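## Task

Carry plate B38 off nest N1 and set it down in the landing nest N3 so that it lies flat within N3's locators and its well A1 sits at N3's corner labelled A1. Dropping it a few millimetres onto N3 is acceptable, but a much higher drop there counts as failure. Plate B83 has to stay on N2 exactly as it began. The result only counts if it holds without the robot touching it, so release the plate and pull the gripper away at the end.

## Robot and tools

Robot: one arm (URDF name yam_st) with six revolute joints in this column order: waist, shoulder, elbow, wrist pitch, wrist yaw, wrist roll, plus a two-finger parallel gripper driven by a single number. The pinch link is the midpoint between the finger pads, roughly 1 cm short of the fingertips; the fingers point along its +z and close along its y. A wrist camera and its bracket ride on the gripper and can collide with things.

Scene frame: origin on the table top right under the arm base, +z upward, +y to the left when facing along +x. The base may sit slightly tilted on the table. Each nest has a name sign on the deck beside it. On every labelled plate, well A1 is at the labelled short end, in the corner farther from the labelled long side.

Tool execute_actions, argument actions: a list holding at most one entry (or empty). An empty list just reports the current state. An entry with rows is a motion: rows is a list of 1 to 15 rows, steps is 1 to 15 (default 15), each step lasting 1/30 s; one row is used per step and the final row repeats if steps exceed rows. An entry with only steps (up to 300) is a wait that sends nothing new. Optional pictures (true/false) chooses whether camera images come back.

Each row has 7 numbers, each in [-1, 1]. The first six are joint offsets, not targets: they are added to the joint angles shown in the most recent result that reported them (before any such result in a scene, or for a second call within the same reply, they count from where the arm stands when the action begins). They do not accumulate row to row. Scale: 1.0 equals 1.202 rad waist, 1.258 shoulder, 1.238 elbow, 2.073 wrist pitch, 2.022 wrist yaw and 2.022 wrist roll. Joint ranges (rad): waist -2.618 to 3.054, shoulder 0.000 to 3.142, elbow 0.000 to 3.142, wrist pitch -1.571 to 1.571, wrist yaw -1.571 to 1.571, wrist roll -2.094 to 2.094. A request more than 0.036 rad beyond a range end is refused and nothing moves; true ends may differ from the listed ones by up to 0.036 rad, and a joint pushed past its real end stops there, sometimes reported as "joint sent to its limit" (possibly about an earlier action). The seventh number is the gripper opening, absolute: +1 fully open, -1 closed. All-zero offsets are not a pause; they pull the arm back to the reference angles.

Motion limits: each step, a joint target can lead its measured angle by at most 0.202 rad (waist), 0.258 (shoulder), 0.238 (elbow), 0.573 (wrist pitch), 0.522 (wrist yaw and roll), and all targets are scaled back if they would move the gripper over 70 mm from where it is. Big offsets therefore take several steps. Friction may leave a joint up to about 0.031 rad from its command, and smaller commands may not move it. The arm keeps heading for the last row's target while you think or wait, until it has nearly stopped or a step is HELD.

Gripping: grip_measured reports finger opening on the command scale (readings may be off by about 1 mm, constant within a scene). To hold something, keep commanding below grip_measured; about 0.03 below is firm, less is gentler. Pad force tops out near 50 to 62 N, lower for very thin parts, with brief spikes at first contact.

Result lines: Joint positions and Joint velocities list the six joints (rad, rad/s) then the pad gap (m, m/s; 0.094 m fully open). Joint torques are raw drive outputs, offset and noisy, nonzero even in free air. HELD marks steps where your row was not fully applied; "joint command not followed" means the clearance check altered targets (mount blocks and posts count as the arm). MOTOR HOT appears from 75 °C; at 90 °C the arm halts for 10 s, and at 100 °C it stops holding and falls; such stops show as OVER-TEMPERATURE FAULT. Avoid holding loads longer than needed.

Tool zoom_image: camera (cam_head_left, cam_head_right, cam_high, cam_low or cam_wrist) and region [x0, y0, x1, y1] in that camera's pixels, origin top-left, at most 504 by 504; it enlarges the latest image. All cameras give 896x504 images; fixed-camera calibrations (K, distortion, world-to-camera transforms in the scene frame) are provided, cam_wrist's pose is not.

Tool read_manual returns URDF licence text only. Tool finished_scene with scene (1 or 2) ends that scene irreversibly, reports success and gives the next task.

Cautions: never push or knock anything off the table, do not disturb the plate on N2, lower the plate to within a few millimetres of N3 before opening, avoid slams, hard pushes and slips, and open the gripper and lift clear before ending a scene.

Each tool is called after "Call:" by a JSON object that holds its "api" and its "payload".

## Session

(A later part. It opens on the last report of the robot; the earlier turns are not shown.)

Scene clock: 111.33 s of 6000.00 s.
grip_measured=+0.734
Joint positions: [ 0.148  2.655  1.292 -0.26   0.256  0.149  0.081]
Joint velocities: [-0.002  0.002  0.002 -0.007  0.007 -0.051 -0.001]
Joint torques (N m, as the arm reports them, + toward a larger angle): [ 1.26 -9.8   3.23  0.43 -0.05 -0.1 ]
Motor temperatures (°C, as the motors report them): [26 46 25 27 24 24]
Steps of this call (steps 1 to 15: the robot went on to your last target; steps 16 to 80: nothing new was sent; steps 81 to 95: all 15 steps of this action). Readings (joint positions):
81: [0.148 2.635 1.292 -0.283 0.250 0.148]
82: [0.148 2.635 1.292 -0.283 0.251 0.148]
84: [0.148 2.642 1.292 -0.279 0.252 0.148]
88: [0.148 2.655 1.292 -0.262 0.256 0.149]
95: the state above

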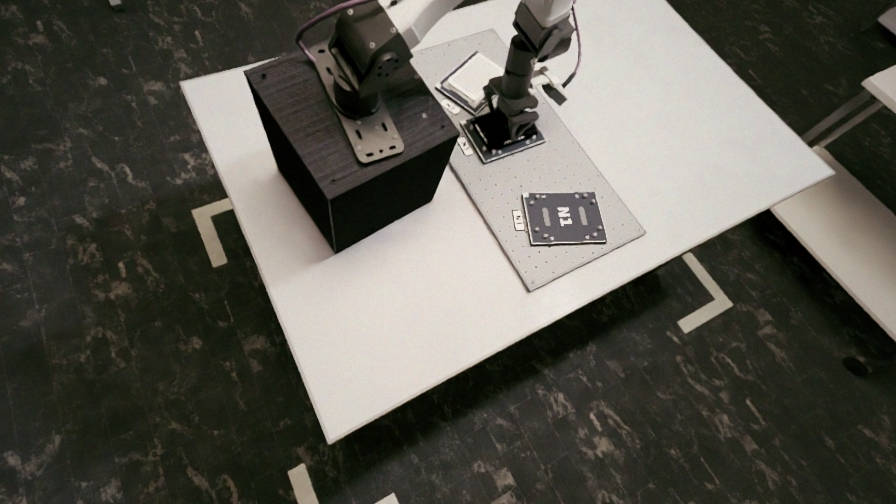

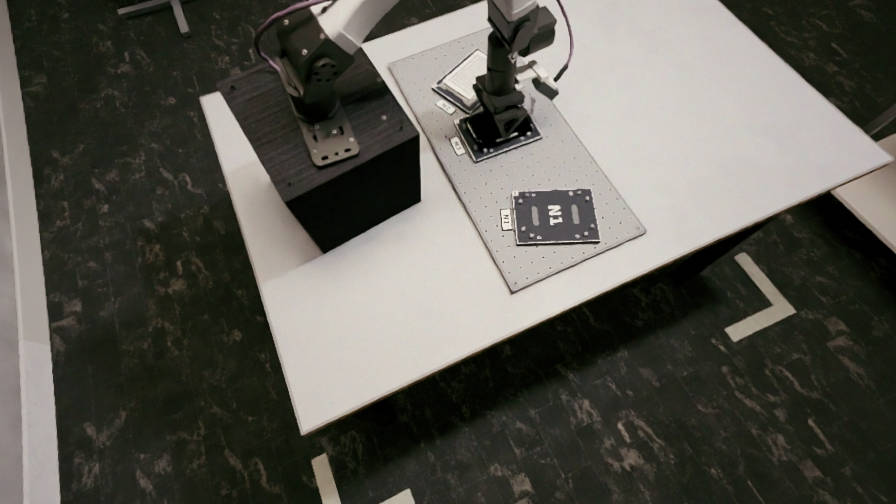

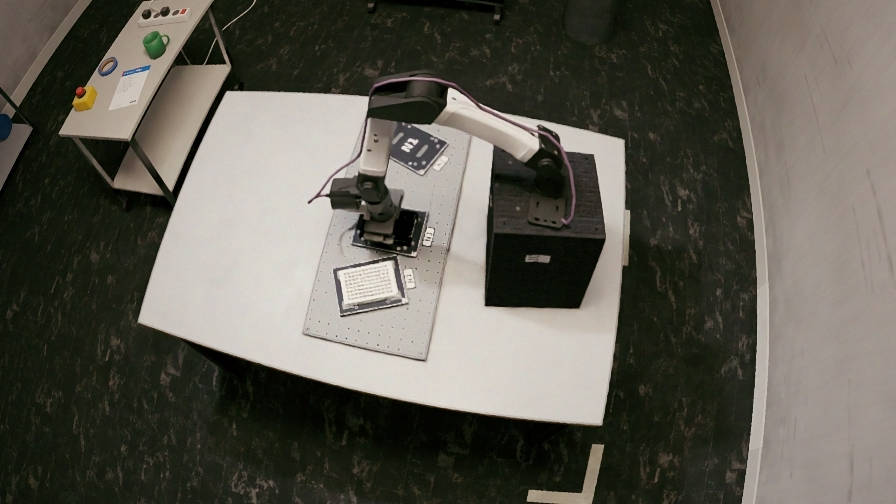

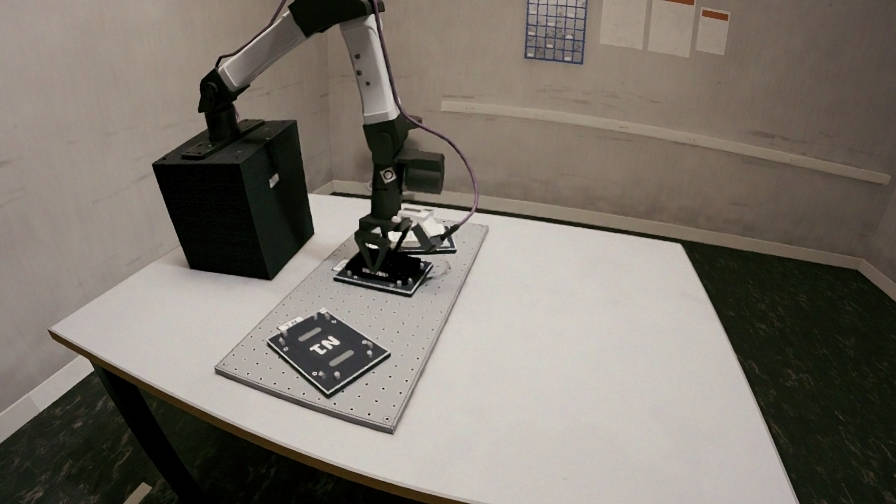

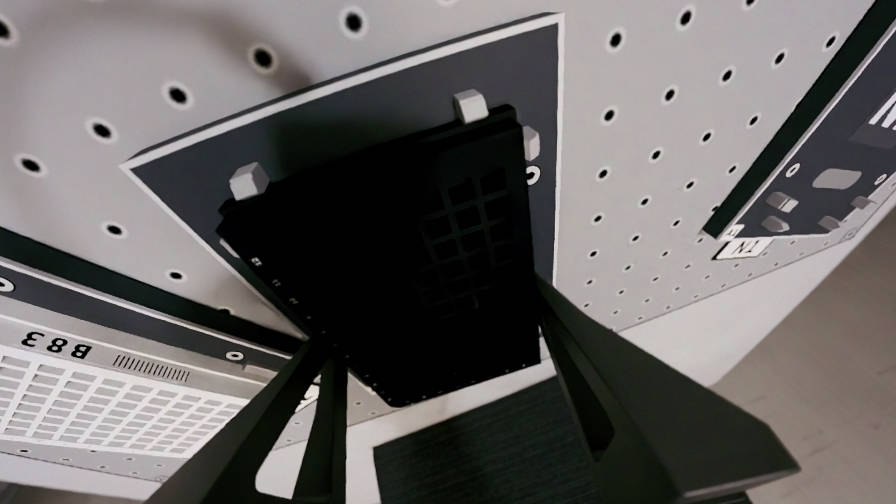

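Call:
{"api": "execute_actions", "payload": {"actions": [{"rows":[[0,0,0,0,0,0,0.75],[0,0,0,0,0,0,0.8],[0,0,0,0,0,0,0.85],[0,0,0,0,0,0,0.9],[0,0,0,0,0,0,1]],"steps":12}]}}

Call:
{"api": "execute_actions", "payload": {"actions": [{"rows":[[0,-0.02,0,0,0,0,1],[0,-0.04,-0.01,-0.01,0,0,1],[0,-0.06,-0.015,-0.015,0,0,1],[0,-0.08,-0.02,-0.02,0,0,1],[0,-0.1,-0.025,-0.025,0,0,1],[0,-0.12,-0.03,-0.03,0,0,1],[0,-0.15,-0.035,-0.03,0,0,1],[0,-0.18,-0.04,-0.03,0,0,1],[0,-0.22,-0.04,-0.03,0,0,1],[0,-0.26,-0.04,-0.03,0,0,1],[0,-0.3,-0.04,-0.03,0,0,1]],"steps":15}]}}

Call:
{"api": "execute_actions", "payload": {"actions": [{"rows":[[0,-0.1,0,0,0,0,1],[0,-0.2,0,0,0,0,1],[0,-0.3,0,0,0,0,1]],"steps":15}]}}

Scene clock: 116.03 s of 6000.00 s.
grip_measured=+1.000
Joint positions: [ 0.148  2.655  1.292 -0.26   0.257  0.149  0.094]
Joint velocities: [ 0.007 -0.007 -0.002  0.007  0.007 -0.022  0.   ]
Joint torques (N m, as the arm reports them, + toward a larger angle): [  1.37 -12.12   3.23   0.35   0.03  -0.09]
Motor temperatures (°C, as the motors report them): [26 46 25 27 24 24]
Steps of this call (steps 1 to 15: the robot went on to your last target; steps 16 to 90: nothing new was sent; then 1.30 s passed at rest; steps 91 to 102: all 12 steps of this action). Readings (joint positions):
91: [0.148 2.655 1.292 -0.260 0.256 0.149]
92: [0.148 2.655 1.292 -0.260 0.257 0.149]
94: [0.148 2.655 1.292 -0.260 0.257 0.149]
98: [0.148 2.655 1.292 -0.260 0.257 0.149]
102: the state above

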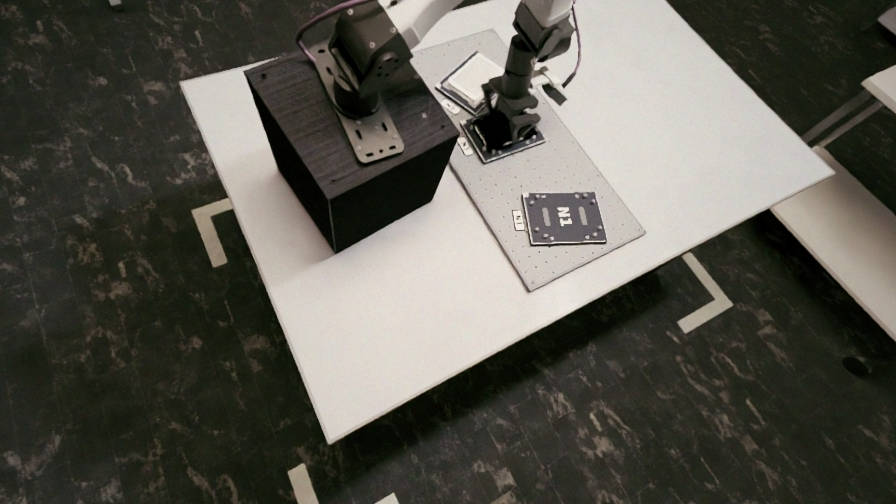

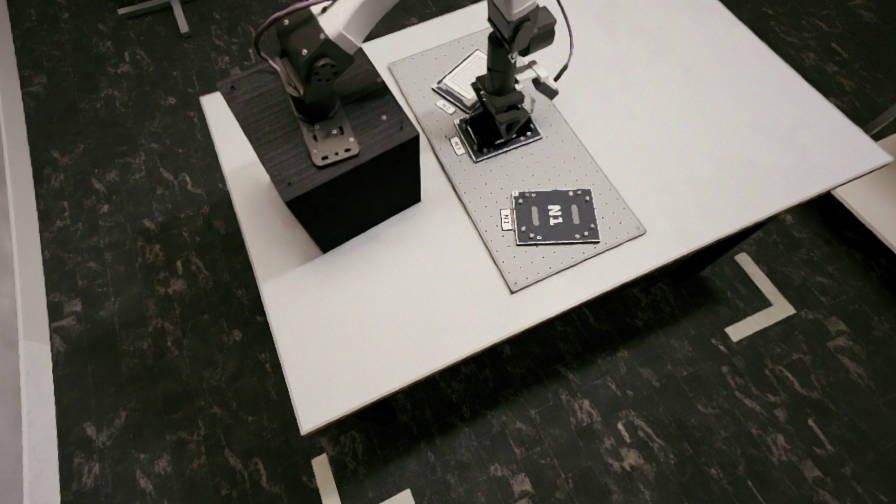

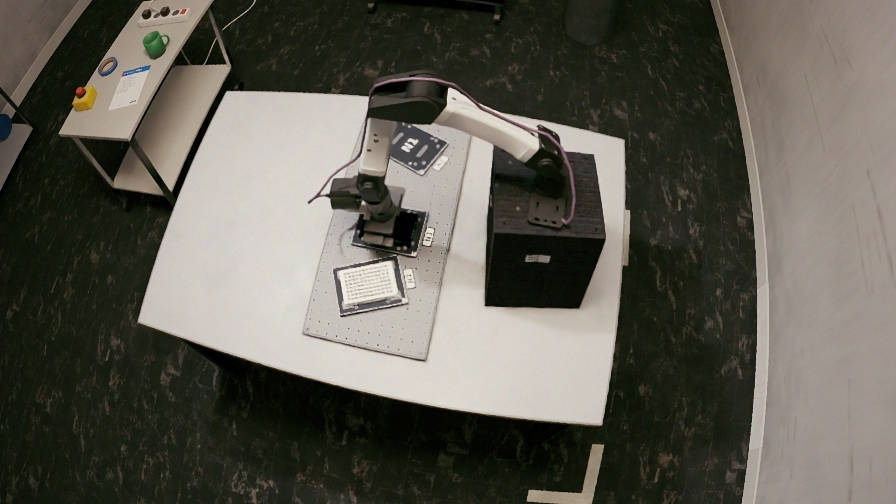

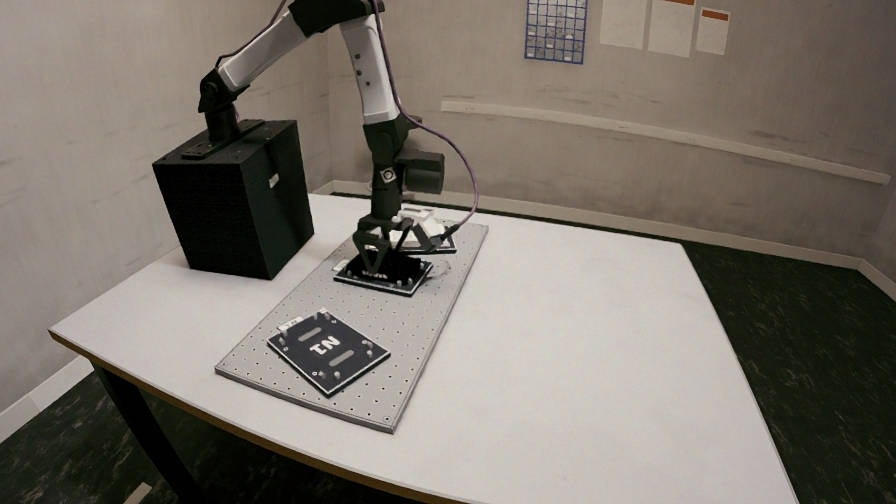

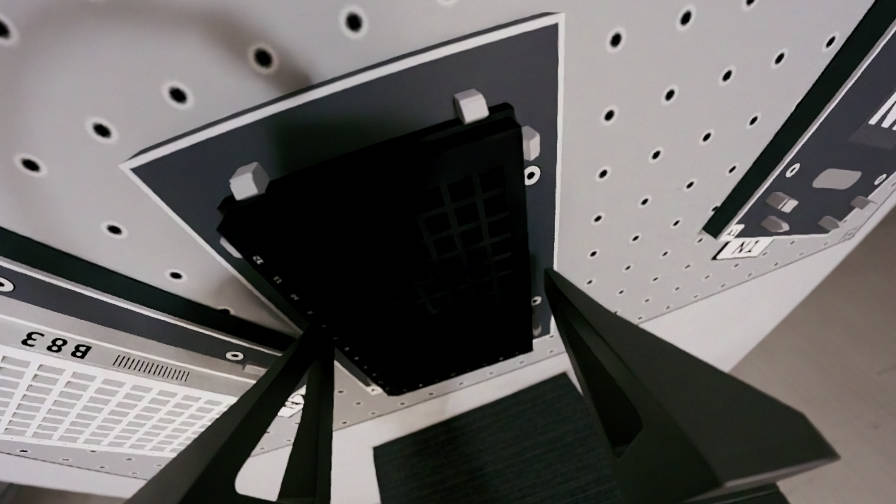

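Scene clock: 116.53 s of 6000.00 s.
grip_measured=+1.000
Joint positions: [ 0.148  2.266  1.249 -0.303  0.257  0.149  0.094]
Joint velocities: [-0.007 -0.447 -0.012  0.139  0.051 -0.037  0.   ]
Joint torques (N m, as the arm reports them, + toward a larger angle): [ 1.28 -9.11  5.01  0.44  0.04 -0.1 ]
Motor temperatures (°C, as the motors report them): [26 46 24 27 24 24]
Steps of this call (steps 1 to 15: all 15 steps of this action). Readings (joint positions):
1: [0.148 2.655 1.292 -0.260 0.257 0.149]
2: [0.148 2.653 1.292 -0.262 0.257 0.149]
4: [0.148 2.632 1.285 -0.275 0.257 0.149]
8: [0.148 2.528 1.259 -0.308 0.257 0.149]
15: the state above

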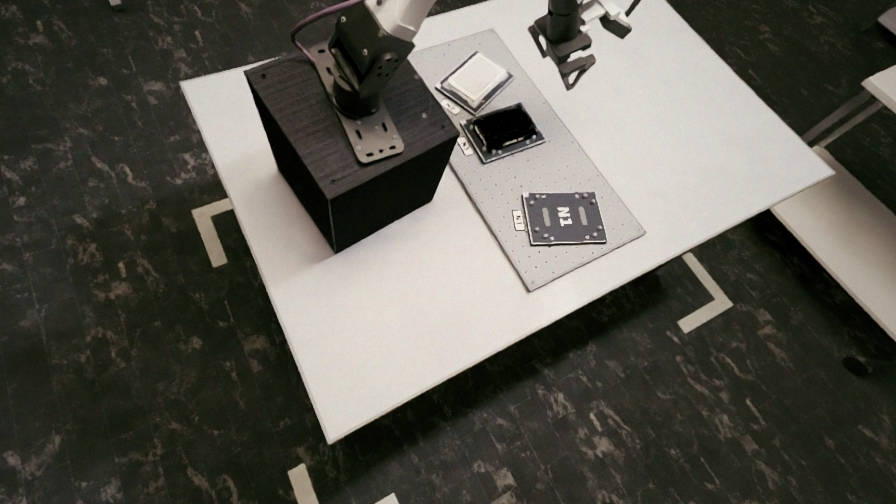

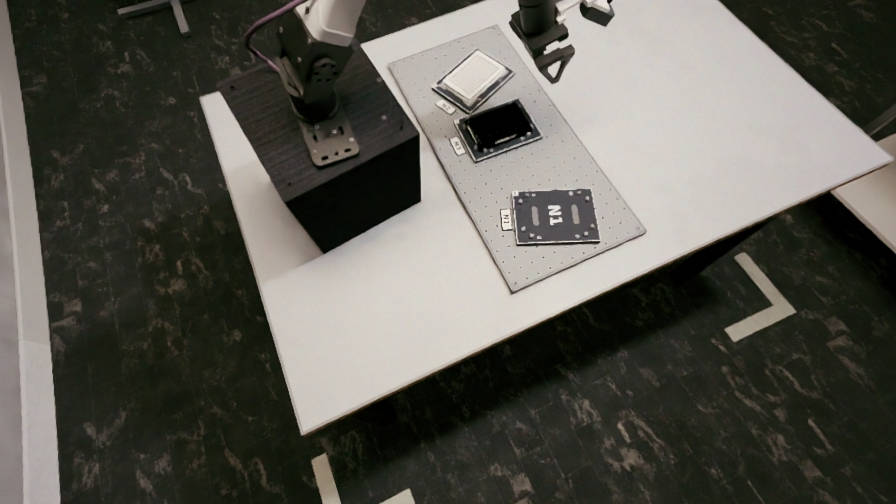

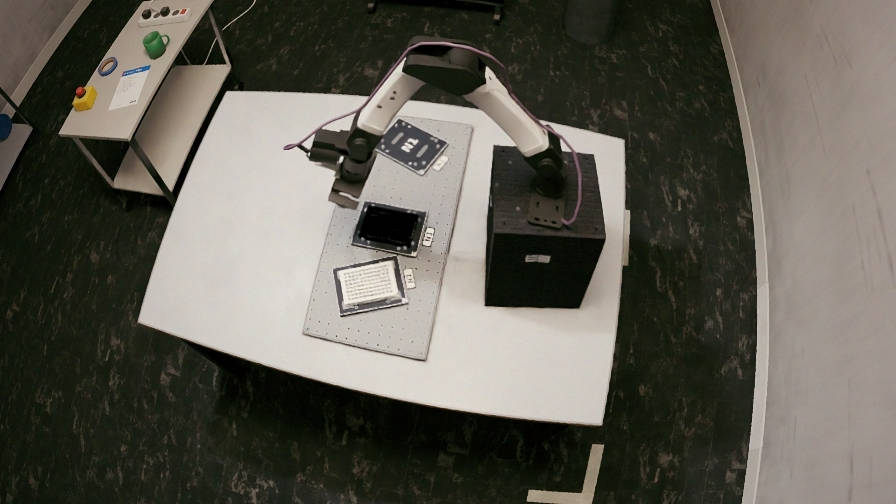

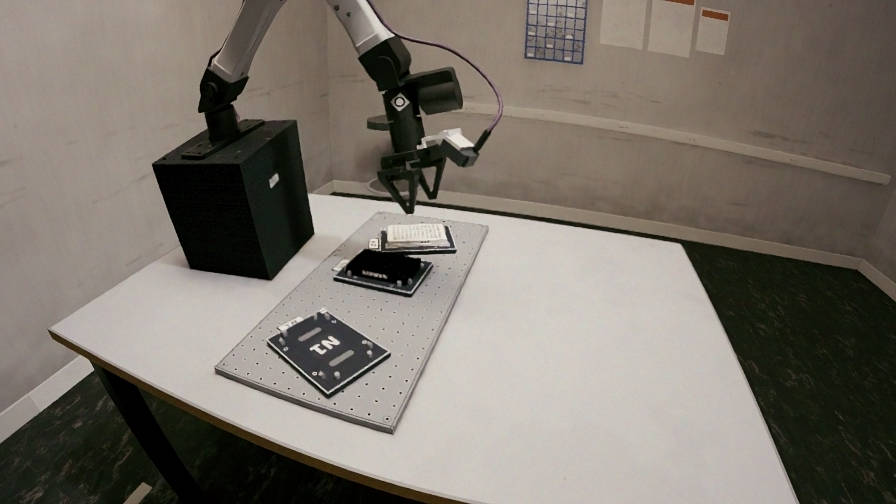

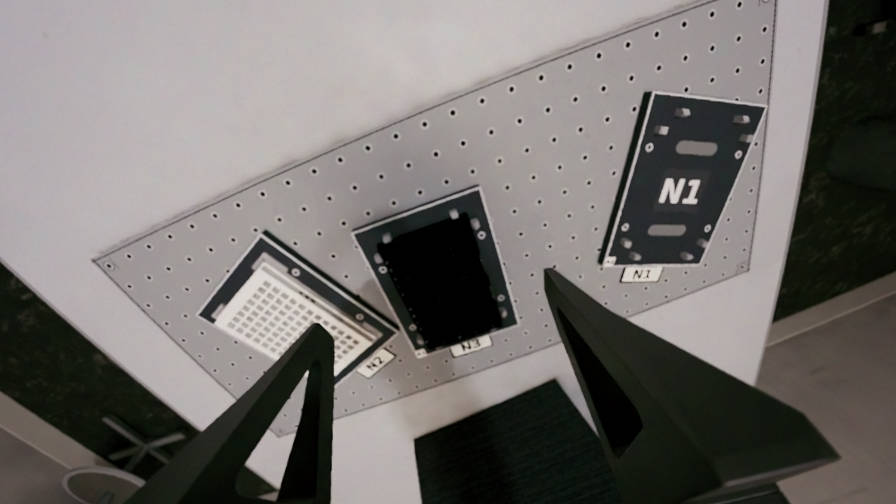

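Scene clock: 117.03 s of 6000.00 s.
grip_measured=+1.000
Joint positions: [ 0.148  1.869  1.259 -0.289  0.256  0.149  0.094]
Joint velocities: [ 0.007  0.042  0.007 -0.066  0.022  0.022  0.   ]
Joint torques (N m, as the arm reports them, + toward a larger angle): [ 1.08 -9.34  6.74  1.69  0.   -0.12]
Motor temperatures (°C, as the motors report them): [26 46 25 27 24 24]
Steps of this call (steps 1 to 15: all 15 steps of this action). Readings (joint positions):
1: [0.148 2.243 1.248 -0.301 0.256 0.149]
2: [0.148 2.214 1.245 -0.309 0.256 0.149]
4: [0.148 2.131 1.242 -0.320 0.256 0.149]
8: [0.148 1.935 1.243 -0.309 0.256 0.149]
15: the state above

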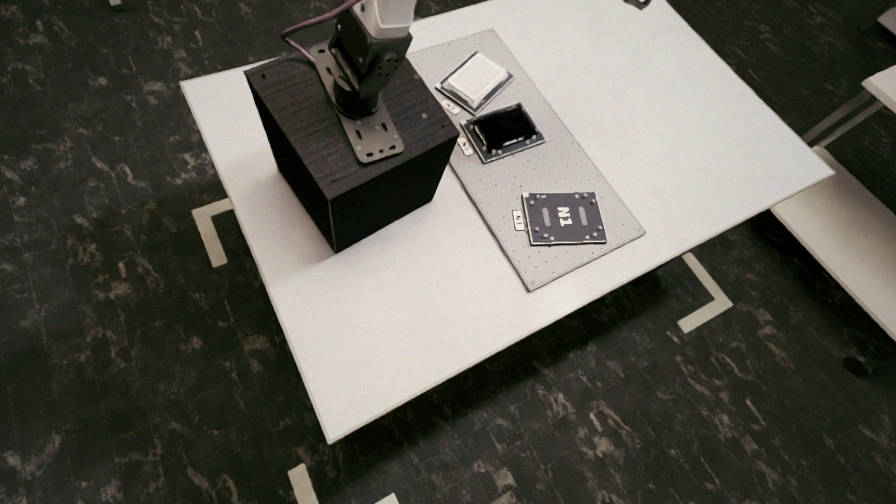

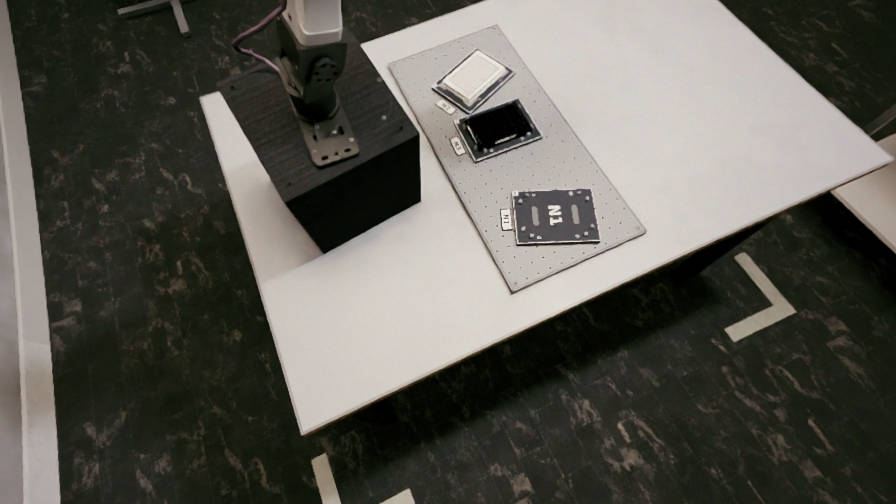

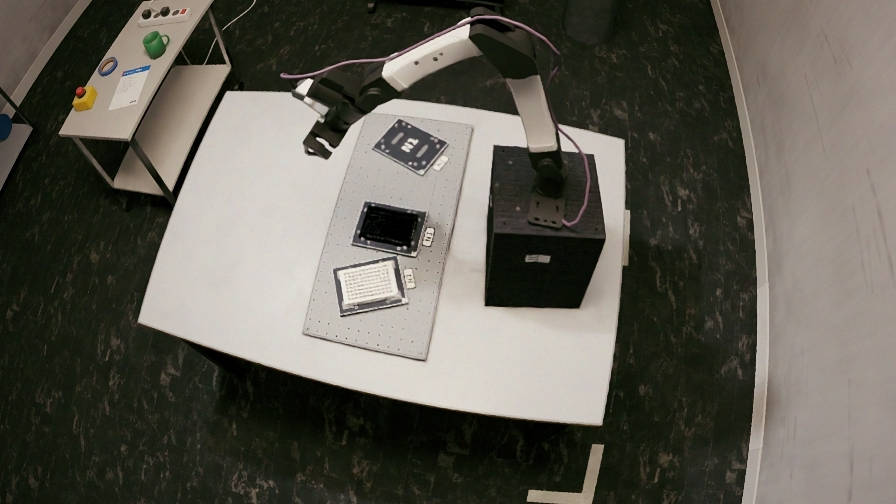

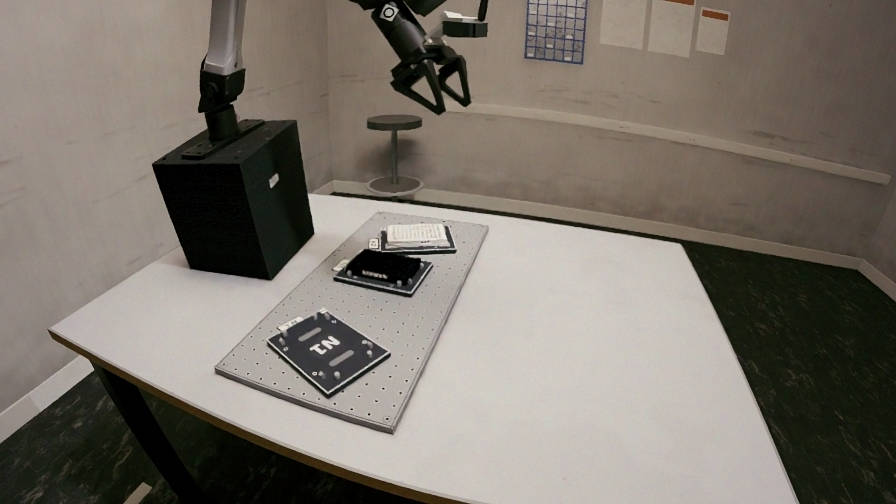

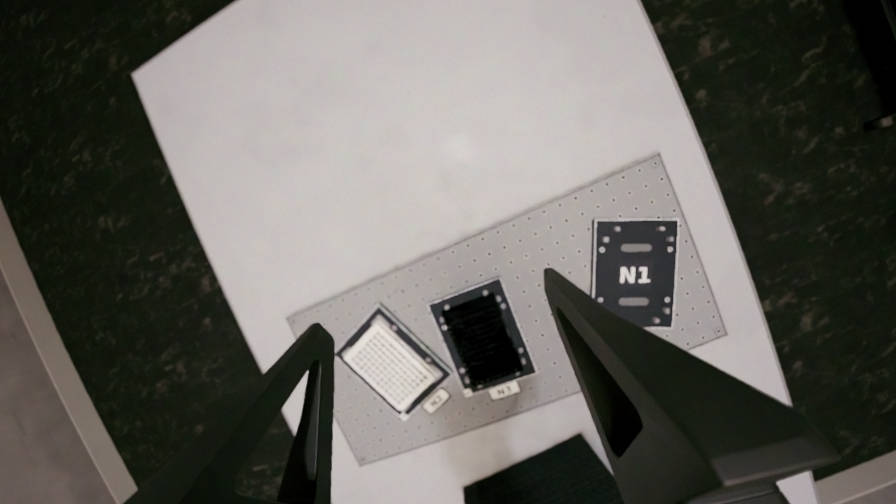

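Call:
{"api": "zoom_image", "payload": {"camera": "cam_low", "region": [310,220,470,310]}}

Call:
{"api": "zoom_image", "payload": {"camera": "cam_high", "region": [320,180,460,280]}}

Region (310, 220, 470, 310) of cam_low's 896x504 image, scaled by 3.150, with more detail than that image has; it fills the top 284 rows of this view, and the rest is white.

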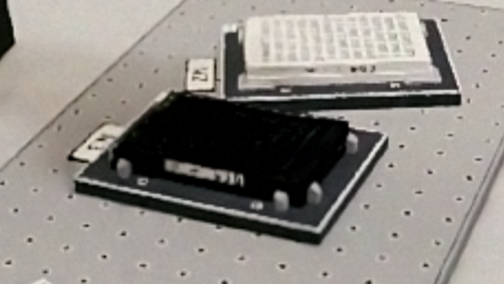

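Region (320, 180, 460, 280) of cam_high's 896x504 image, scaled by 3.600, with more detail than that image has; it fills the top 360 rows of this view, and the rest is white.

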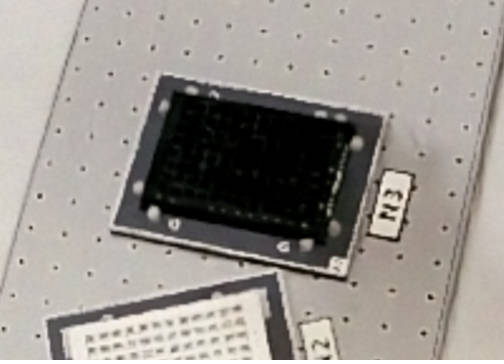

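Call:
{"api": "finished_scene", "payload": {"scene": 1}}

The scene is finished: the task was done.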